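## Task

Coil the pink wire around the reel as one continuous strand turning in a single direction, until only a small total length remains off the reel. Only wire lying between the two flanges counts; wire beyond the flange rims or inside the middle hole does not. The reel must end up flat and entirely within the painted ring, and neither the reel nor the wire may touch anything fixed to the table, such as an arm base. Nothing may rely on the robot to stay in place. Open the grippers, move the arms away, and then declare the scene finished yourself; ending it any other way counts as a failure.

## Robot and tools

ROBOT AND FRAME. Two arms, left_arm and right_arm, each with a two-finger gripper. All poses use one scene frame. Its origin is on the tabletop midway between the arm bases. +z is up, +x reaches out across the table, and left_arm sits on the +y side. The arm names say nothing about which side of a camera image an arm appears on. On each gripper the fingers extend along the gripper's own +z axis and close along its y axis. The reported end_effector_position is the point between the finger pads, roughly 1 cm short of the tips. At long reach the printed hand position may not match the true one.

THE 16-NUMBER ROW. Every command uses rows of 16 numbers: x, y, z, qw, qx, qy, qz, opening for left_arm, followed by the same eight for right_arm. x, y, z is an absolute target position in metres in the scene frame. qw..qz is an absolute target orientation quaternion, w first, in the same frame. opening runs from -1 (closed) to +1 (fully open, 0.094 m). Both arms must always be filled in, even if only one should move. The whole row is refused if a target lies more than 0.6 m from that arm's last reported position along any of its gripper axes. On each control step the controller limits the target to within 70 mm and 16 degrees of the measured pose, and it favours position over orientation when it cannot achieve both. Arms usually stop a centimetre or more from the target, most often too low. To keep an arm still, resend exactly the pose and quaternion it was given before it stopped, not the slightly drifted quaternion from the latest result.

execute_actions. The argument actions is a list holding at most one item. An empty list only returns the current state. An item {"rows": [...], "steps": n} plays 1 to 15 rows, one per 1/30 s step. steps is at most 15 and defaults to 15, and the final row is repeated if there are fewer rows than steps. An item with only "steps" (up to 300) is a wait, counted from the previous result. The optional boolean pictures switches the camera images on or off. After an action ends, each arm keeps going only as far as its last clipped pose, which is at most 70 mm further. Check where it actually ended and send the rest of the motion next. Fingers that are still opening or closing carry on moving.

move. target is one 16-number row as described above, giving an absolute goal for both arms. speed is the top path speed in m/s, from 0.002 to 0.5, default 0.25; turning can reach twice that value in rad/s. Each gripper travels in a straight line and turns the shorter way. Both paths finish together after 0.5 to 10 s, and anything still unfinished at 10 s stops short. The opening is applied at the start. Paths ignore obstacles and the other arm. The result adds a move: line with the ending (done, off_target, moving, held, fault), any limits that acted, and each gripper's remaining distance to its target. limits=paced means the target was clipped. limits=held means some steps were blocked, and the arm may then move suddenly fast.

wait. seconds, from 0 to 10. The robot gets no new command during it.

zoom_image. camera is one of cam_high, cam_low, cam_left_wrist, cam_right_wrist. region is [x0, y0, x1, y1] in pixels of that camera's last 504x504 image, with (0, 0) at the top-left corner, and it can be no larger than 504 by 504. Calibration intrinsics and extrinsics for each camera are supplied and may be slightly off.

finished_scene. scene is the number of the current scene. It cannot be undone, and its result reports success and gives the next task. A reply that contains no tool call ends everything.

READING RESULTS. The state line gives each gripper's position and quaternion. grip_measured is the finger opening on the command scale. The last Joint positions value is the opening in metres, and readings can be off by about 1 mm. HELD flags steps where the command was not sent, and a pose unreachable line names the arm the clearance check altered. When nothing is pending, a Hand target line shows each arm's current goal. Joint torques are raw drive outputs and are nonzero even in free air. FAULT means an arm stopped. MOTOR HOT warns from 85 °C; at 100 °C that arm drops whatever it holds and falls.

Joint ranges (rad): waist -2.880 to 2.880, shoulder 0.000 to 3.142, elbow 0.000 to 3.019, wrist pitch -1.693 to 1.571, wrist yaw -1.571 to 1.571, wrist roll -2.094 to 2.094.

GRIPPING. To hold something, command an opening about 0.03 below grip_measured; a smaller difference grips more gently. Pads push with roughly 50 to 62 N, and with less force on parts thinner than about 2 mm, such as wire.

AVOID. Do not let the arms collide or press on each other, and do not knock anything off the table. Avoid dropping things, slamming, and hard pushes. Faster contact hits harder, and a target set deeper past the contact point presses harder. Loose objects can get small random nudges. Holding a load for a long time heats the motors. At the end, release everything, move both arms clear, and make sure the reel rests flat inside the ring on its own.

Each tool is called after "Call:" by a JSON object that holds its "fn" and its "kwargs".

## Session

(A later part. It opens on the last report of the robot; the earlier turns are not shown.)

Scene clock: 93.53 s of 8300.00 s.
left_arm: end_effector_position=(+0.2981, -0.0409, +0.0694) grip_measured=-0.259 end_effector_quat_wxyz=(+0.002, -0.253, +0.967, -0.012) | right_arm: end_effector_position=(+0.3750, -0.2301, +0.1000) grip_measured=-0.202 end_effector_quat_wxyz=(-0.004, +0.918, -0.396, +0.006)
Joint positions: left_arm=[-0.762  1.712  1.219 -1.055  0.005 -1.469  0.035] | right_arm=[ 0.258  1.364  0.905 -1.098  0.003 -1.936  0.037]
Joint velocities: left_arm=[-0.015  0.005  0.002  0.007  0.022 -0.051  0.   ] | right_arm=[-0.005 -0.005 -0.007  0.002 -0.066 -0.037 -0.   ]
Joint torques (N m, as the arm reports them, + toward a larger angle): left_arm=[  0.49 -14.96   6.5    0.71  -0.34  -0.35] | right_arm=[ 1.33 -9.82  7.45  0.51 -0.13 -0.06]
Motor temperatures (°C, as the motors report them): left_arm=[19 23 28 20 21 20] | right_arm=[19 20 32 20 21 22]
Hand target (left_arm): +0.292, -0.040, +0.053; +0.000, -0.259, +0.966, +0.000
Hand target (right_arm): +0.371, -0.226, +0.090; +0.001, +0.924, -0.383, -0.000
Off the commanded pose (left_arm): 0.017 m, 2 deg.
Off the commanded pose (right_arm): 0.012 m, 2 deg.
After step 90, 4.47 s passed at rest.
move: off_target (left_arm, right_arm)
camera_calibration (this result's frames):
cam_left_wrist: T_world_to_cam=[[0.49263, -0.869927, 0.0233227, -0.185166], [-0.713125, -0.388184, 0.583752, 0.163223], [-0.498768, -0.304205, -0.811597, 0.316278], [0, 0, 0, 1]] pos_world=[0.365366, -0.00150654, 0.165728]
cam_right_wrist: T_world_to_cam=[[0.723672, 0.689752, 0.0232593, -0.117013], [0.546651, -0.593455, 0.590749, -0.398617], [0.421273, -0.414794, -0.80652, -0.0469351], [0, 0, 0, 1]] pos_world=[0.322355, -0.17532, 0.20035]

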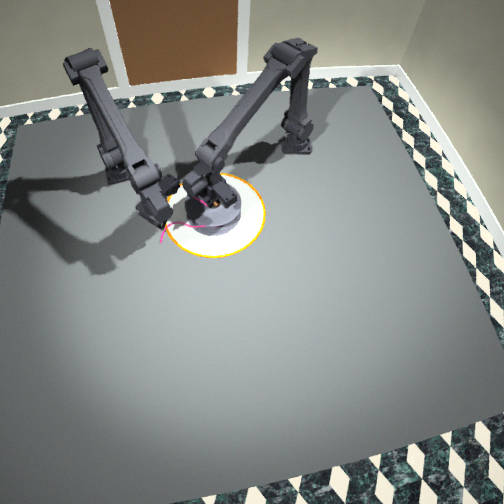

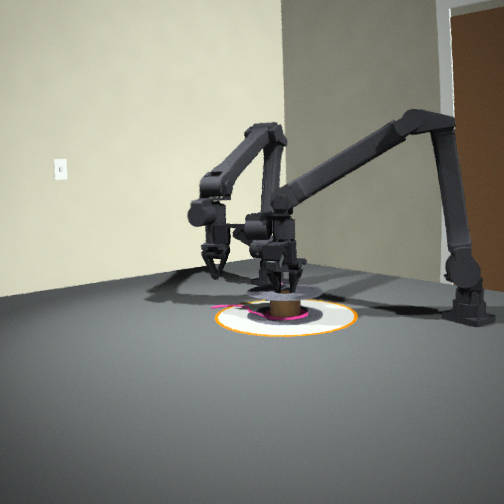

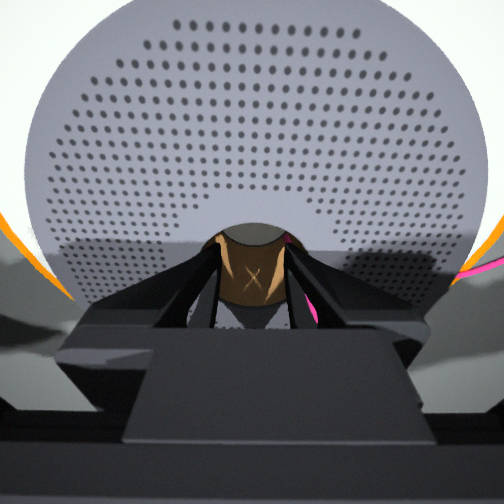

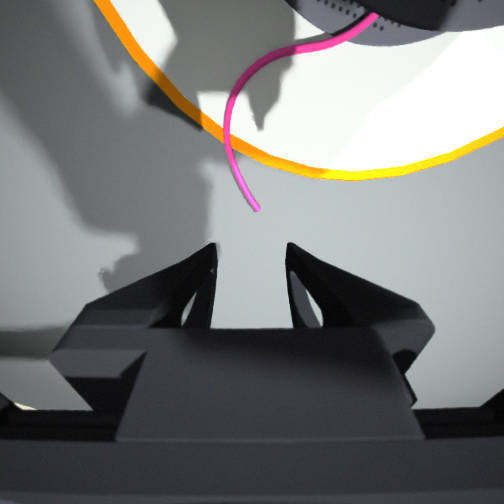

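Call:
{"fn": "move", "kwargs": {"target": [0.292,-0.040,0.053,0,-0.259,0.966,0,-0.25, 0.367,-0.228,0.015,0,-0.924,0.383,0,-0.2], "speed": 0.06}}

Call:
{"fn": "move", "kwargs": {"target": [0.292,-0.040,0.053,0,-0.259,0.966,0,-0.25, 0.367,-0.228,-0.002,0,-0.924,0.383,0,-0.2], "speed": 0.03}}

Scene clock: 98.07 s of 8300.00 s.
left_arm: end_effector_position=(+0.2981, -0.0409, +0.0694) grip_measured=-0.259 end_effector_quat_wxyz=(+0.002, -0.253, +0.967, -0.012) | right_arm: end_effector_position=(+0.3720, -0.2313, +0.0228) grip_measured=-0.202 end_effector_quat_wxyz=(-0.003, +0.919, -0.393, +0.005)
Joint positions: left_arm=[-0.762  1.712  1.219 -1.055  0.005 -1.469  0.035] | right_arm=[ 0.258  1.486  0.79  -0.864  0.003 -1.941  0.037]
Joint velocities: left_arm=[-0.005  0.005  0.002  0.007 -0.095  0.007 -0.001] | right_arm=[-0.005 -0.024  0.002 -0.017  0.037  0.066  0.   ]
Joint torques (N m, as the arm reports them, + toward a larger angle): left_arm=[  0.52 -14.92   6.49   0.73  -0.33  -0.36] | right_arm=[  1.09 -10.4    6.38   0.47  -0.13  -0.05]
Motor temperatures (°C, as the motors report them): left_arm=[19 23 28 20 21 20] | right_arm=[19 20 31 20 21 22]
Hand target (left_arm): +0.292, -0.040, +0.053; +0.000, -0.259, +0.966, +0.000
Hand target (right_arm): +0.367, -0.228, +0.015; +0.000, +0.924, -0.383, -0.000
Off the commanded pose (left_arm): 0.017 m, 2 deg.
Off the commanded pose (right_arm): 0.010 m, 1 deg.
move: off_target (left_arm)
camera_calibration (this result's frames):
cam_left_wrist: T_world_to_cam=[[0.49263, -0.869927, 0.0233227, -0.185166], [-0.713125, -0.388184, 0.583752, 0.163223], [-0.498768, -0.304205, -0.811597, 0.316278], [0, 0, 0, 1]] pos_world=[0.365366, -0.00150654, 0.165728]
cam_right_wrist: T_world_to_cam=[[0.720304, 0.693355, 0.0205195, -0.110034], [0.551333, -0.590212, 0.589645, -0.35305], [0.420944, -0.413411, -0.807402, -0.107893], [0, 0, 0, 1]] pos_world=[0.319323, -0.176686, 0.123319]

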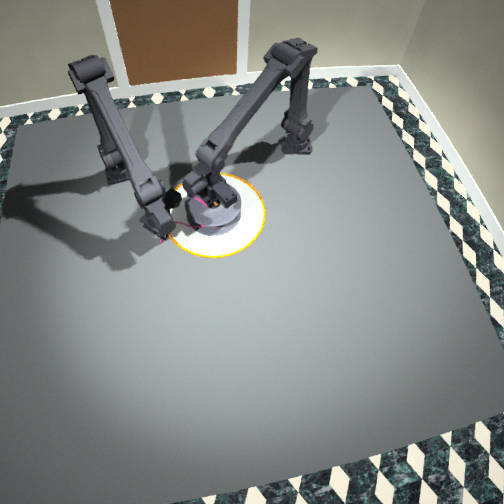

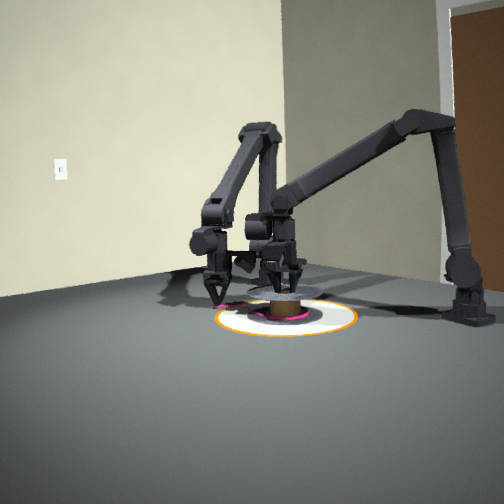

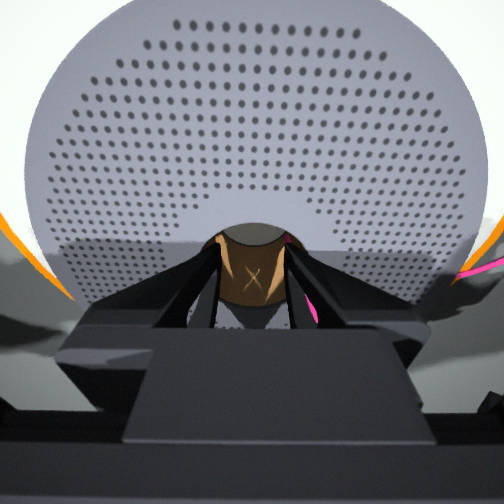

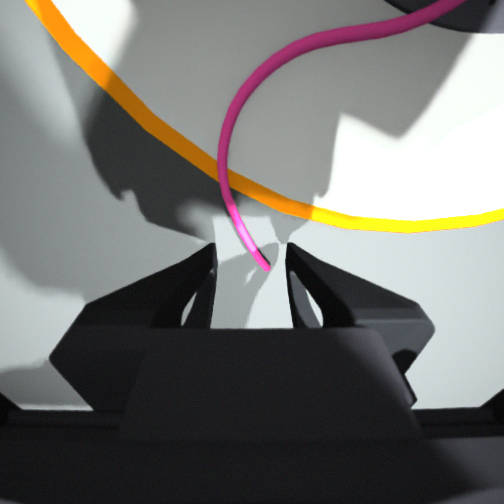

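Scene clock: 99.13 s of 8300.00 s.
left_arm: end_effector_position=(+0.2981, -0.0409, +0.0694) grip_measured=-0.259 end_effector_quat_wxyz=(+0.002, -0.253, +0.967, -0.012) | right_arm: end_effector_position=(+0.3737, -0.2306, +0.0133) grip_measured=-0.202 end_effector_quat_wxyz=(-0.007, +0.919, -0.393, +0.008)
Joint positions: left_arm=[-0.762  1.712  1.219 -1.055  0.005 -1.469  0.035] | right_arm=[ 0.258  1.505  0.778 -0.824  0.002 -1.941  0.038]
Joint velocities: left_arm=[-0.015 -0.024 -0.002 -0.012 -0.007 -0.007  0.   ] | right_arm=[ 0.005  0.005  0.002 -0.012 -0.022 -0.066  0.001]
Joint torques (N m, as the arm reports them, + toward a larger angle): left_arm=[  0.45 -14.91   6.49   0.73  -0.33  -0.36] | right_arm=[ 1.1  -9.19  5.59  0.99 -0.13 -0.06]
Motor temperatures (°C, as the motors report them): left_arm=[19 23 28 20 21 20] | right_arm=[19 20 31 20 21 22]
Hand target (left_arm): +0.292, -0.040, +0.053; +0.000, -0.259, +0.966, +0.000
Hand target (right_arm): +0.367, -0.228, -0.001; -0.000, +0.924, -0.383, +0.000
Off the commanded pose (left_arm): 0.017 m, 2 deg.
Off the commanded pose (right_arm): 0.017 m, 2 deg.
move: off_target (left_arm, right_arm)
camera_calibration (this result's frames):
cam_left_wrist: T_world_to_cam=[[0.492961, -0.869739, 0.0233217, -0.185257], [-0.712972, -0.388454, 0.583759, 0.163166], [-0.498658, -0.304398, -0.811592, 0.316238], [0, 0, 0, 1]] pos_world=[0.365352, -0.00148054, 0.165727]
cam_right_wrist: T_world_to_cam=[[0.720083, 0.693259, 0.0295327, -0.11168], [0.546215, -0.592571, 0.592038, -0.346581], [0.427936, -0.410185, -0.805369, -0.117884], [0, 0, 0, 1]] pos_world=[0.320173, -0.176305, 0.113548]

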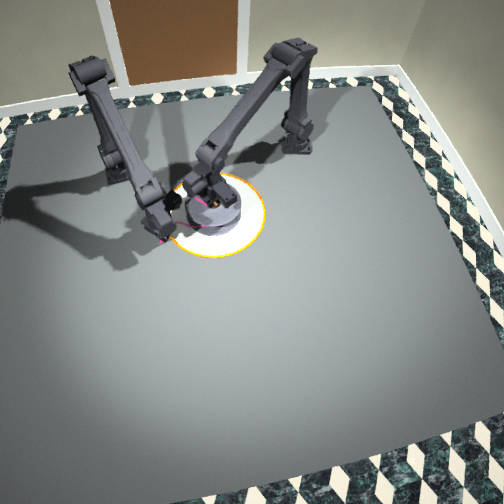

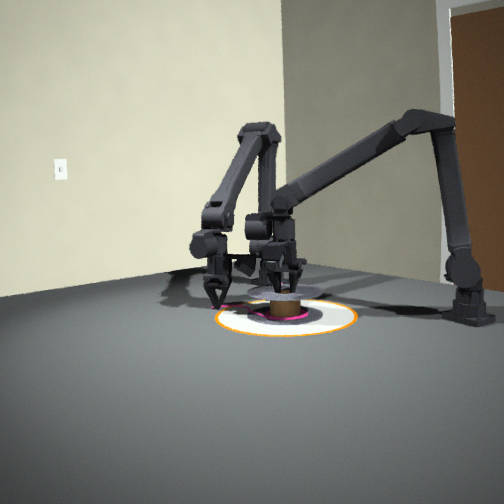

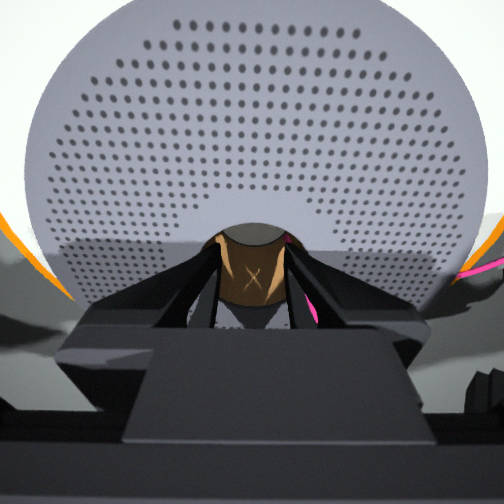

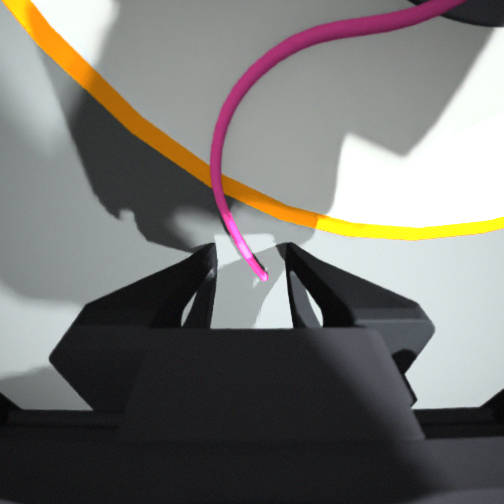

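Call:
{"fn": "move", "kwargs": {"target": [0.292,-0.040,0.053,0,0.5,0.866,0,-0.95, 0.367,-0.228,-0.002,0,-0.924,0.383,0,-0.97], "speed": 0.4}}

Call:
{"fn": "move", "kwargs": {"target": [0.292,-0.040,0.053,0,0.966,0.259,0,-0.95, 0.33,-0.25,0.04,0,-0.643,0.766,0,-0.97], "speed": 0.3}}

Call:
{"fn": "move", "kwargs": {"target": [0.292,-0.040,0.053,0,0.966,0.259,0,-0.24, 0.33,-0.25,0.04,0,-0.643,0.766,0,-0.97], "speed": 0.1}}

Scene clock: 104.77 s of 8300.00 s.
left_arm: end_effector_position=(+0.2981, -0.0406, +0.0678) grip_measured=-0.947 end_effector_quat_wxyz=(+0.008, +0.487, +0.873, -0.006) | right_arm: end_effector_position=(+0.3743, -0.2304, +0.0133) grip_measured=-0.954 end_effector_quat_wxyz=(-0.007, +0.920, -0.393, +0.009)
Joint positions: left_arm=[-0.762  1.715  1.219 -1.055  0.004  0.062  0.002] | right_arm=[ 0.258  1.505  0.778 -0.821  0.003 -1.942  0.002]
Joint velocities: left_arm=[-0.024 -0.005 -0.002 -0.002 -0.037  0.037 -0.001] | right_arm=[-0.024 -0.015 -0.007 -0.002  0.007  0.037  0.001]
Joint torques (N m, as the arm reports them, + toward a larger angle): left_arm=[  0.53 -15.39   6.56   0.79  -0.18   0.07] | right_arm=[ 1.1  -9.3   5.56  0.89 -0.15 -0.05]
Motor temperatures (°C, as the motors report them): left_arm=[19 23 28 20 21 20] | right_arm=[19 20 30 20 21 22]
Hand target (left_arm): +0.292, -0.040, +0.053; -0.000, +0.500, +0.866, -0.000
Hand target (right_arm): +0.367, -0.228, -0.001; +0.000, +0.924, -0.383, -0.000
Off the commanded pose (left_arm): 0.016 m, 2 deg.
Off the commanded pose (right_arm): 0.017 m, 2 deg.
move: off_target (left_arm, right_arm)
camera_calibration (this result's frames):
cam_left_wrist: T_world_to_cam=[[-0.849607, -0.527411, 0.00216534, 0.230598], [-0.434029, 0.701498, 0.56526, 0.126564], [-0.299643, 0.479309, -0.82491, 0.288434], [0, 0, 0, 1]] pos_world=[0.337278, -0.105413, 0.165891]
cam_right_wrist: T_world_to_cam=[[0.719215, 0.694057, 0.031865, -0.111789], [0.545335, -0.592332, 0.593087, -0.346452], [0.43051, -0.40918, -0.804508, -0.118808], [0, 0, 0, 1]] pos_world=[0.320481, -0.17624, 0.113456]

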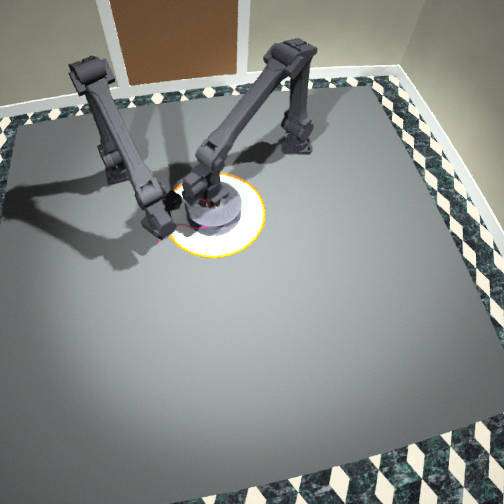

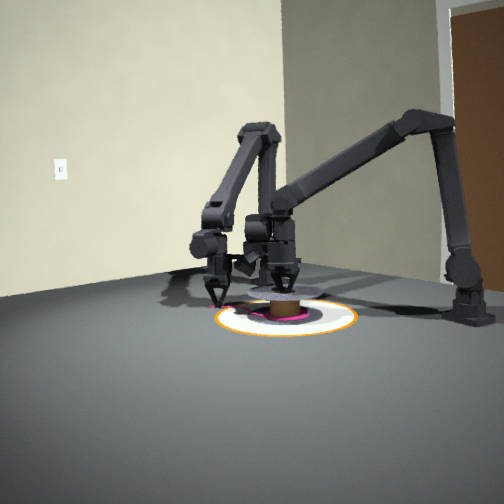

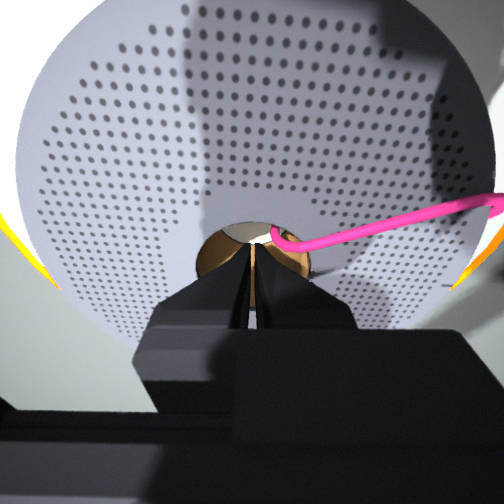

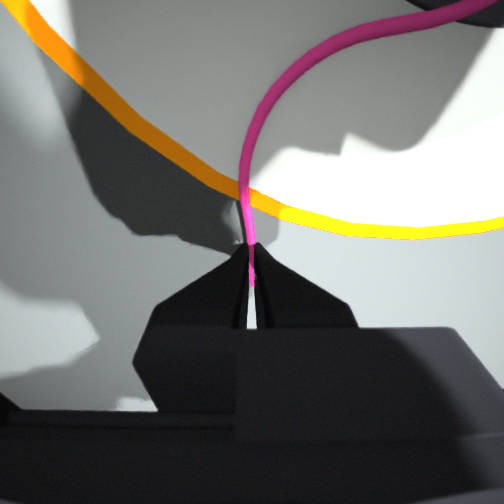

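Scene clock: 108.03 s of 8300.00 s.
left_arm: end_effector_position=(+0.2981, -0.0406, +0.0678) grip_measured=-0.947 end_effector_quat_wxyz=(+0.010, +0.962, +0.273, +0.002) | right_arm: end_effector_position=(+0.3354, -0.2463, +0.0381) grip_measured=-0.954 end_effector_quat_wxyz=(+0.003, -0.649, +0.761, -0.002)
Joint positions: left_arm=[-0.762  1.715  1.219 -1.055  0.004  1.632  0.002] | right_arm=[ 0.258  1.357  0.708 -0.915  0.002 -1.02   0.002]
Joint velocities: left_arm=[-0.015  0.005 -0.027 -0.017 -0.022  0.037 -0.001] | right_arm=[-0.015 -0.024  0.027  0.007 -0.066 -0.051  0.   ]
Joint torques (N m, as the arm reports them, + toward a larger angle): left_arm=[  0.42 -15.21   6.46   0.68  -0.11   0.06] | right_arm=[ -0.42 -11.26   6.62  -0.39  -0.1    0.16]
Motor temperatures (°C, as the motors report them): left_arm=[19 23 28 20 21 20] | right_arm=[19 21 30 20 21 22]
Hand target (left_arm): +0.292, -0.040, +0.053; -0.000, +0.966, +0.259, -0.000
Hand target (right_arm): +0.330, -0.249, +0.040; +0.000, -0.643, +0.766, +0.000
Off the commanded pose (left_arm): 0.016 m, 2 deg.
Off the commanded pose (right_arm): 0.007 m, 1 deg.
move: off_target (left_arm)
camera_calibration (this result's frames):
cam_left_wrist: T_world_to_cam=[[-0.527885, 0.849065, -0.0206348, 0.192097], [0.685717, 0.440411, 0.579508, -0.218828], [0.501128, 0.291764, -0.814705, 0.0413969], [0, 0, 0, 1]] pos_world=[0.230714, -0.0788065, 0.164503]
cam_right_wrist: T_world_to_cam=[[0.987855, -0.154399, 0.0173939, -0.372027], [-0.135459, -0.800977, 0.58317, -0.172097], [-0.0761089, -0.578444, -0.812164, 0.0398915], [0, 0, 0, 1]] pos_world=[0.347232, -0.172212, 0.139232]

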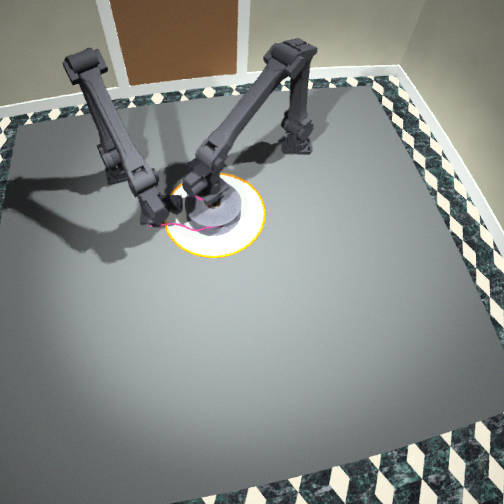

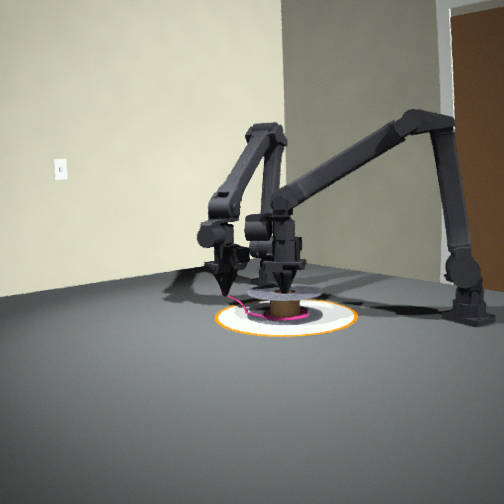

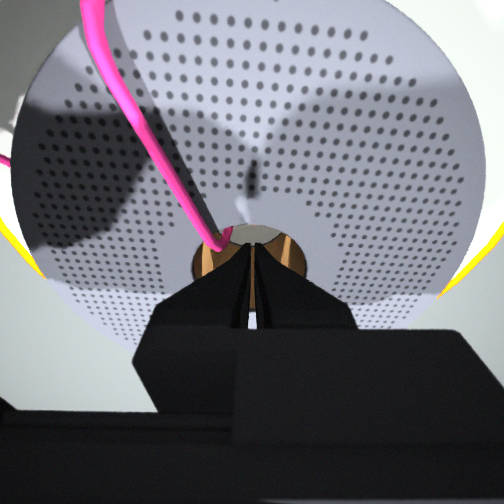

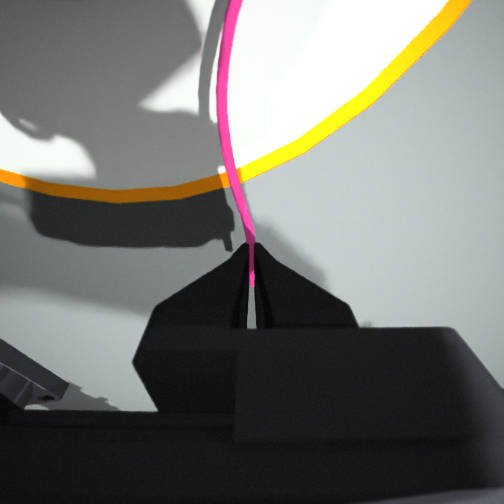

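Scene clock: 108.73 s of 8300.00 s.
left_arm: end_effector_position=(+0.2982, -0.0406, +0.0678) grip_measured=-0.251 end_effector_quat_wxyz=(+0.010, +0.962, +0.273, +0.002) | right_arm: end_effector_position=(+0.3354, -0.2463, +0.0381) grip_measured=-0.954 end_effector_quat_wxyz=(+0.003, -0.649, +0.761, -0.002)
Joint positions: left_arm=[-0.762  1.715  1.219 -1.054  0.003  1.632  0.035] | right_arm=[ 0.258  1.357  0.708 -0.915  0.002 -1.02   0.002]
Joint velocities: left_arm=[-0.005 -0.015 -0.012 -0.002 -0.051 -0.022 -0.001] | right_arm=[-0.015 -0.005  0.002 -0.002 -0.037 -0.007  0.001]
Joint torques (N m, as the arm reports them, + toward a larger angle): left_arm=[  0.51 -15.19   6.48   0.67  -0.09   0.08] | right_arm=[ -0.54 -11.3    6.64  -0.41  -0.1    0.16]
Motor temperatures (°C, as the motors report them): left_arm=[19 23 28 20 21 20] | right_arm=[19 21 30 20 21 22]
Hand target (left_arm): +0.292, -0.040, +0.053; -0.000, +0.966, +0.259, -0.000
Hand target (right_arm): +0.330, -0.250, +0.040; +0.000, -0.643, +0.766, +0.000
Off the commanded pose (left_arm): 0.016 m, 2 deg.
Off the commanded pose (right_arm): 0.007 m, 1 deg.
move: off_target (left_arm)
camera_calibration (this result's frames):
cam_left_wrist: T_world_to_cam=[[-0.527556, 0.849261, -0.0209942, 0.192121], [0.68557, 0.440206, 0.579839, -0.218872], [0.501676, 0.291504, -0.814461, 0.0411651], [0, 0, 0, 1]] pos_world=[0.230755, -0.0788116, 0.164471]
cam_right_wrist: T_world_to_cam=[[0.987855, -0.154399, 0.0173939, -0.372027], [-0.135459, -0.800977, 0.58317, -0.172097], [-0.0761089, -0.578444, -0.812164, 0.0398915], [0, 0, 0, 1]] pos_world=[0.347232, -0.172212, 0.139232]

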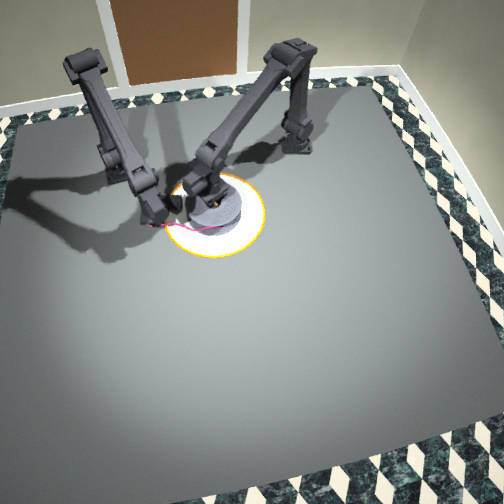

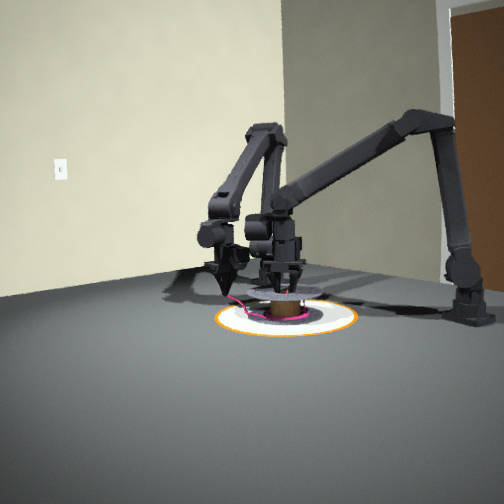

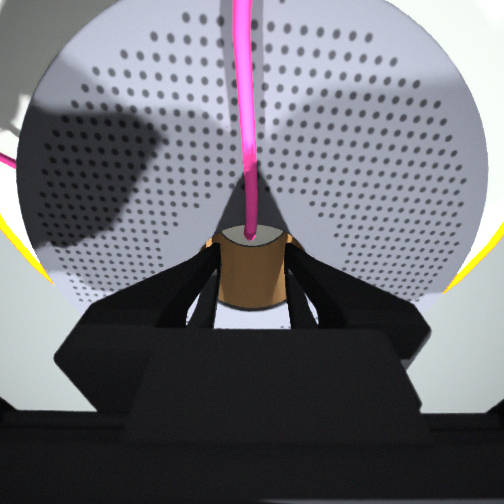

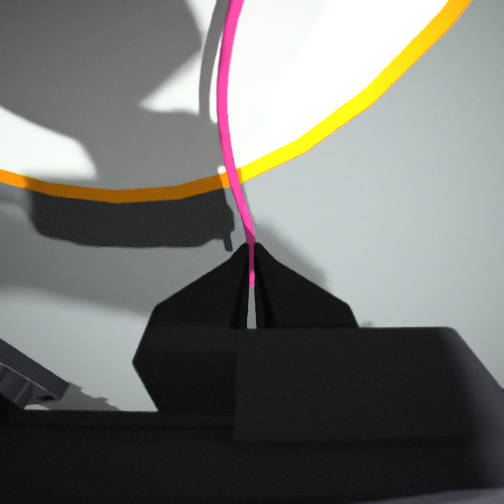

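Call:
{"fn": "execute_actions", "kwargs": {"actions": []}}

Scene clock: 119.80 s of 8300.00 s.
left_arm: end_effector_position=(+0.2982, -0.0406, +0.0678) grip_measured=-0.251 end_effector_quat_wxyz=(+0.010, +0.962, +0.273, +0.002) | right_arm: end_effector_position=(+0.3354, -0.2463, +0.0381) grip_measured=-0.954 end_effector_quat_wxyz=(+0.003, -0.649, +0.761, -0.002)
Joint positions: left_arm=[-0.762  1.715  1.219 -1.054  0.003  1.632  0.035] | right_arm=[ 0.258  1.357  0.708 -0.915  0.002 -1.02   0.002]
Joint velocities: left_arm=[-0.005  0.005  0.017  0.007 -0.007  0.051 -0.   ] | right_arm=[-0.034  0.024  0.002  0.012  0.007  0.022 -0.   ]
Joint torques (N m, as the arm reports them, + toward a larger angle): left_arm=[  0.49 -15.19   6.47   0.67  -0.1    0.08] | right_arm=[ -0.54 -11.26   6.63  -0.42  -0.1    0.16]
Motor temperatures (°C, as the motors report them): left_arm=[19 23 28 20 21 20] | right_arm=[19 21 29 20 21 22]
Hand target (left_arm): +0.292, -0.040, +0.053; -0.000, +0.966, +0.259, -0.000
Hand target (right_arm): +0.330, -0.250, +0.040; +0.000, -0.643, +0.766, +0.000
Off the commanded pose (left_arm): 0.016 m, 2 deg.
Off the commanded pose (right_arm): 0.007 m, 1 deg.
Steps of this call (steps 1 to 90: nothing new was sent; then 8.07 s passed at rest). Readings (end_effector_position):
1: left_arm (+0.2982, -0.0406, +0.0678) | right_arm (+0.3354, -0.2463, +0.0381)
2: left_arm (+0.2982, -0.0406, +0.0678) | right_arm (+0.3354, -0.2463, +0.0381)
4: left_arm (+0.2982, -0.0406, +0.0678) | right_arm (+0.3354, -0.2463, +0.0381)
8: left_arm (+0.2982, -0.0406, +0.0678) | right_arm (+0.3354, -0.2463, +0.0381)
90: the state above
camera_calibration (this result's frames):
cam_left_wrist: T_world_to_cam=[[-0.527556, 0.849261, -0.0209942, 0.192121], [0.68557, 0.440206, 0.579839, -0.218872], [0.501676, 0.291504, -0.814461, 0.0411651], [0, 0, 0, 1]] pos_world=[0.230755, -0.0788116, 0.164471]
cam_right_wrist: T_world_to_cam=[[0.987855, -0.154399, 0.0173939, -0.372027], [-0.135459, -0.800977, 0.58317, -0.172097], [-0.0761089, -0.578444, -0.812164, 0.0398915], [0, 0, 0, 1]] pos_world=[0.347232, -0.172212, 0.139232]

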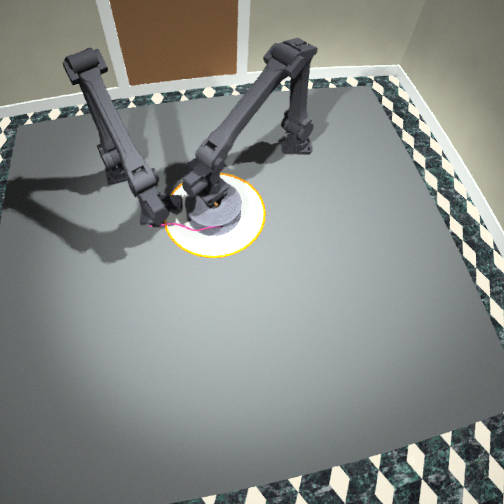

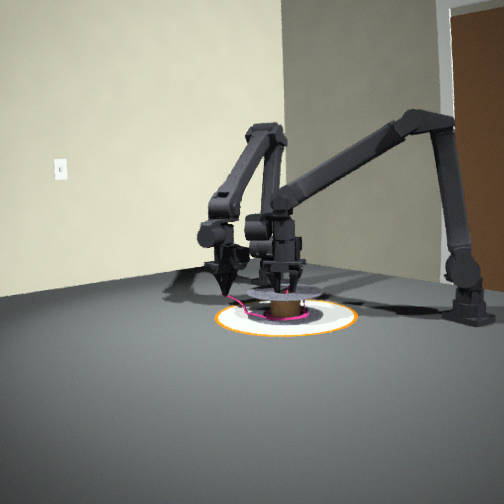

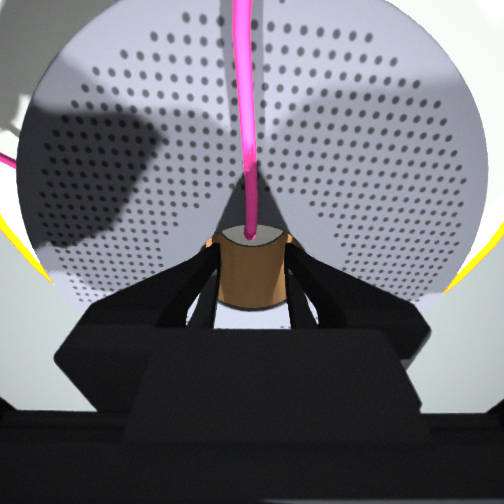

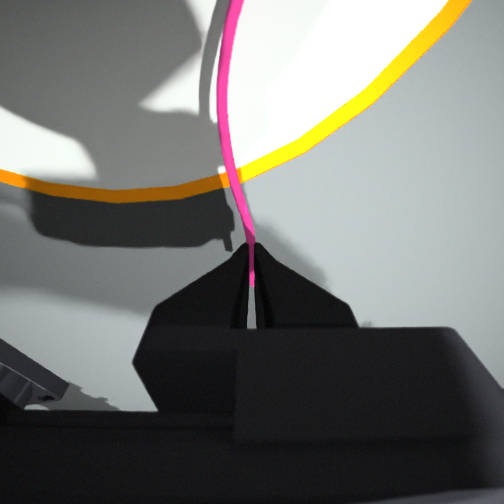

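Call:
{"fn": "move", "kwargs": {"target": [0.292,-0.040,0.053,0,0.5,0.866,0,-0.24,0.32,-0.235,0.04,0,-0.342,0.94,0,-0.97], "speed": 0.3}}

Scene clock: 127.20 s of 8300.00 s.
left_arm: end_effector_position=(+0.2981, -0.0408, +0.0679) grip_measured=-0.250 end_effector_quat_wxyz=(+0.009, +0.506, +0.862, -0.006) | right_arm: end_effector_position=(+0.3283, -0.2365, +0.0379) grip_measured=-0.954 end_effector_quat_wxyz=(+0.003, -0.341, +0.940, -0.000)
Joint positions: left_arm=[-0.762  1.715  1.219 -1.054  0.005  0.105  0.035] | right_arm=[ 0.295  1.351  0.701 -0.915  0.001 -0.266  0.002]
Joint velocities: left_arm=[ 0.005 -0.005 -0.022 -0.002  0.007  0.037 -0.001] | right_arm=[ 0.005 -0.015  0.007 -0.022 -0.007 -0.007 -0.001]
Joint torques (N m, as the arm reports them, + toward a larger angle): left_arm=[  0.46 -15.33   6.57   0.79  -0.21  -0.35] | right_arm=[  1.37 -11.33   6.58  -0.41  -0.03   0.15]
Motor temperatures (°C, as the motors report them): left_arm=[19 23 28 20 21 20] | right_arm=[19 21 29 20 21 22]
Hand target (left_arm): +0.292, -0.040, +0.053; +0.000, +0.500, +0.866, +0.000
Hand target (right_arm): +0.320, -0.235, +0.040; -0.000, -0.342, +0.940, +0.000
Off the commanded pose (left_arm): 0.016 m, 1 deg.
Off the commanded pose (right_arm): 0.009 m, 0 deg.
After step 90, 1.23 s passed at rest.
move: off_target (left_arm)
camera_calibration (this result's frames):
cam_left_wrist: T_world_to_cam=[[-0.871363, -0.490634, 0.00198292, 0.23847], [-0.404013, 0.719807, 0.564492, 0.118417], [-0.278387, 0.491077, -0.825436, 0.282831], [0, 0, 0, 1]] pos_world=[0.334373, -0.107127, 0.16614]
cam_right_wrist: T_world_to_cam=[[0.643622, -0.765218, 0.0138357, -0.39488], [-0.628424, -0.518073, 0.580245, 0.0638283], [-0.436846, -0.382153, -0.814325, 0.209827], [0, 0, 0, 1]] pos_world=[0.385926, -0.188916, 0.139295]

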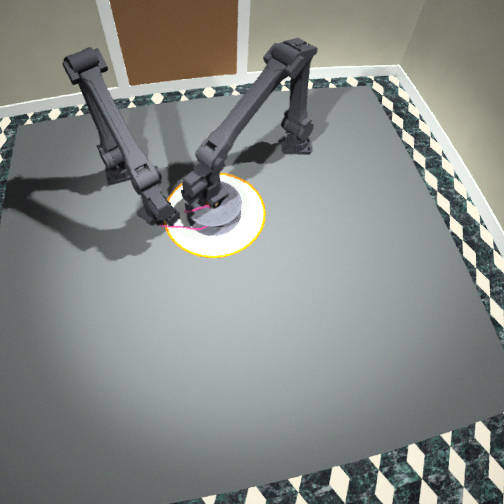

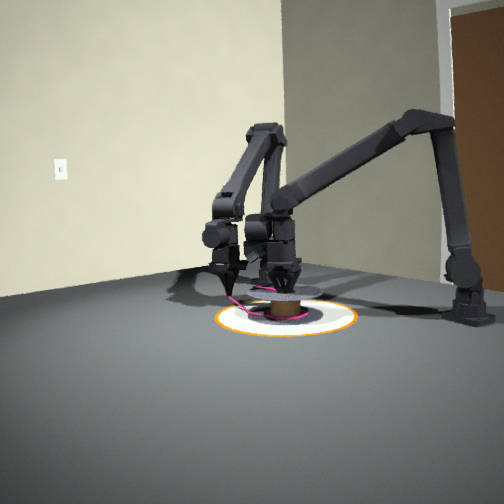

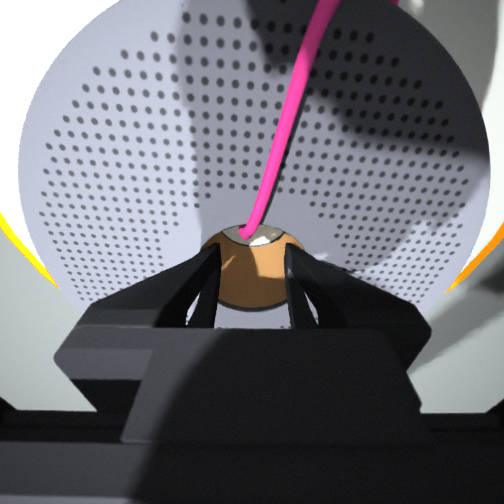

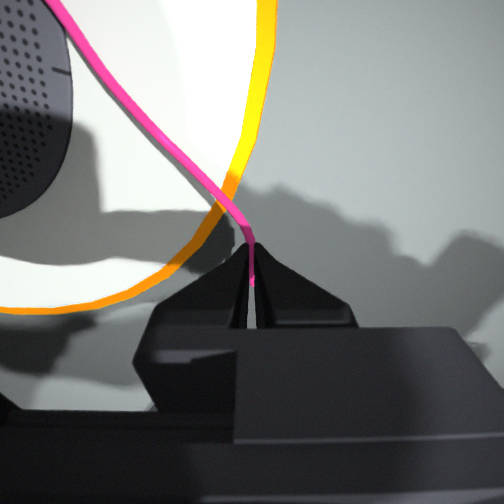

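Call:
{"fn": "move", "kwargs": {"target": [0.292,-0.040,0.053,0,-0.259,0.966,0,-0.24,0.30,-0.18,0.03,0,-0.174,0.985,0,-0.97], "speed": 0.3}}

Call:
{"fn": "zoom_image", "kwargs": {"camera": "cam_low", "region": [190,240,370,350]}}

Scene clock: 136.30 s of 8300.00 s.
left_arm: end_effector_position=(+0.2983, -0.0416, +0.0680) grip_measured=-0.250 end_effector_quat_wxyz=(+0.001, -0.252, +0.968, -0.012) | right_arm: end_effector_position=(+0.3074, -0.1980, +0.0370) grip_measured=-0.954 end_effector_quat_wxyz=(+0.002, -0.218, +0.976, +0.000)
Joint positions: left_arm=[-0.762  1.715  1.219 -1.051  0.006 -1.465  0.035] | right_arm=[ 0.436  1.354  0.701 -0.914  0.001  0.131  0.002]
Joint velocities: left_arm=[-0.024 -0.034  0.012 -0.002 -0.051  0.037  0.   ] | right_arm=[-0.005 -0.015  0.007 -0.017 -0.139 -0.007 -0.001]
Joint torques (N m, as the arm reports them, + toward a larger angle): left_arm=[  0.48 -15.21   6.5    0.53  -0.39  -0.36] | right_arm=[-0.14 -9.87  7.54  0.1   0.06  0.04]
Motor temperatures (°C, as the motors report them): left_arm=[19 23 28 20 21 20] | right_arm=[19 21 28 20 21 22]
Hand target (left_arm): +0.292, -0.040, +0.053; +0.000, -0.259, +0.966, +0.000
Hand target (right_arm): +0.307, -0.198, +0.037; +0.002, -0.218, +0.976, +0.000
Off the commanded pose (left_arm): 0.016 m, 2 deg.
Off the commanded pose (right_arm): 0.021 m, 5 deg.
After step 90, 2.87 s passed at rest.
move: held (right_arm), off_target (left_arm); limits=held; held on 32 of 97 steps (right_arm), including the last (right_arm)
pose unreachable (right arm): on one or more control steps of this call this arm could not follow its commanded pose, so it was not sent that pose on those steps. On the call's last step it was still not sent that pose. It may still have moved: this result reports where it is.
cause: the commanded pose would bring a part of the arm too close to another arm (this arm's wrist (the part past joint 4) and the other arm's wrist (the part past joint 4)).
camera_calibration (this result's frames):
cam_left_wrist: T_world_to_cam=[[0.489959, -0.871408, 0.0242449, -0.185232], [-0.713888, -0.385119, 0.584848, 0.164174], [-0.500304, -0.30386, -0.81078, 0.315444], [0, 0, 0, 1]] pos_world=[0.365776, -0.00233554, 0.16423]
cam_right_wrist: T_world_to_cam=[[0.429629, -0.902927, 0.0118773, -0.313286], [-0.737689, -0.343359, 0.581308, 0.139272], [-0.520801, -0.258509, -0.813597, 0.26494], [0, 0, 0, 1]] pos_world=[0.375317, -0.166565, 0.138315]

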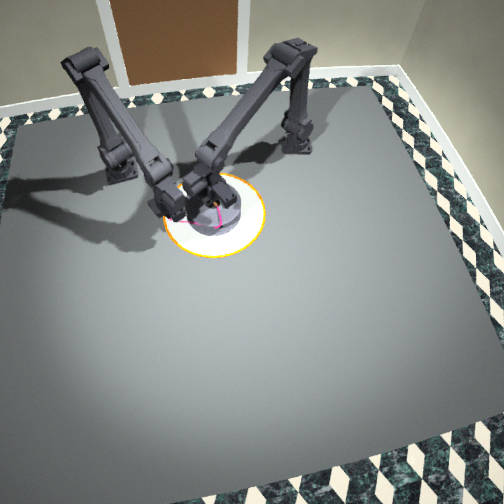

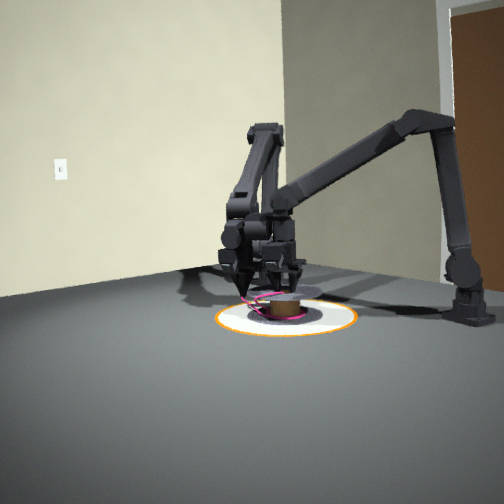

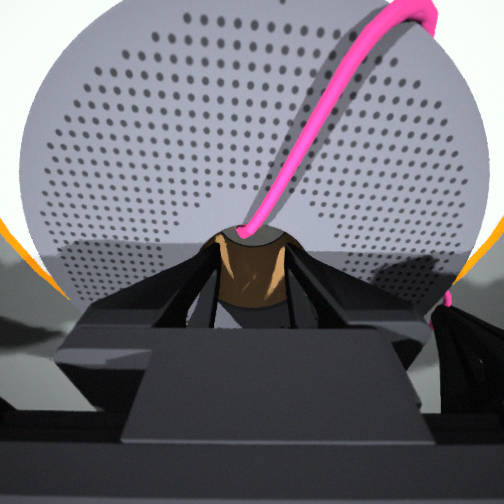

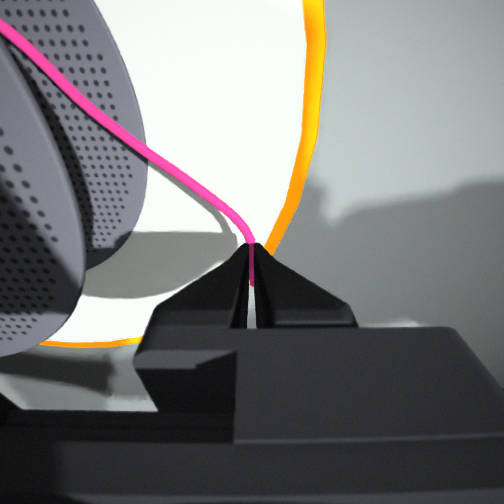

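Region (190, 240, 370, 350) of cam_low's 504x504 image, scaled by 2.800, with more detail than that image has.

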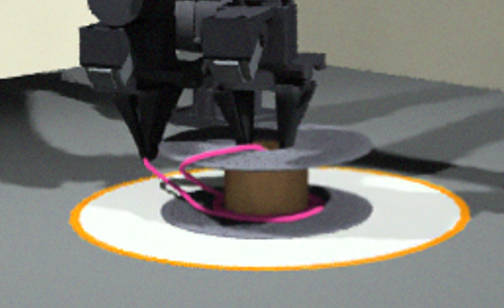

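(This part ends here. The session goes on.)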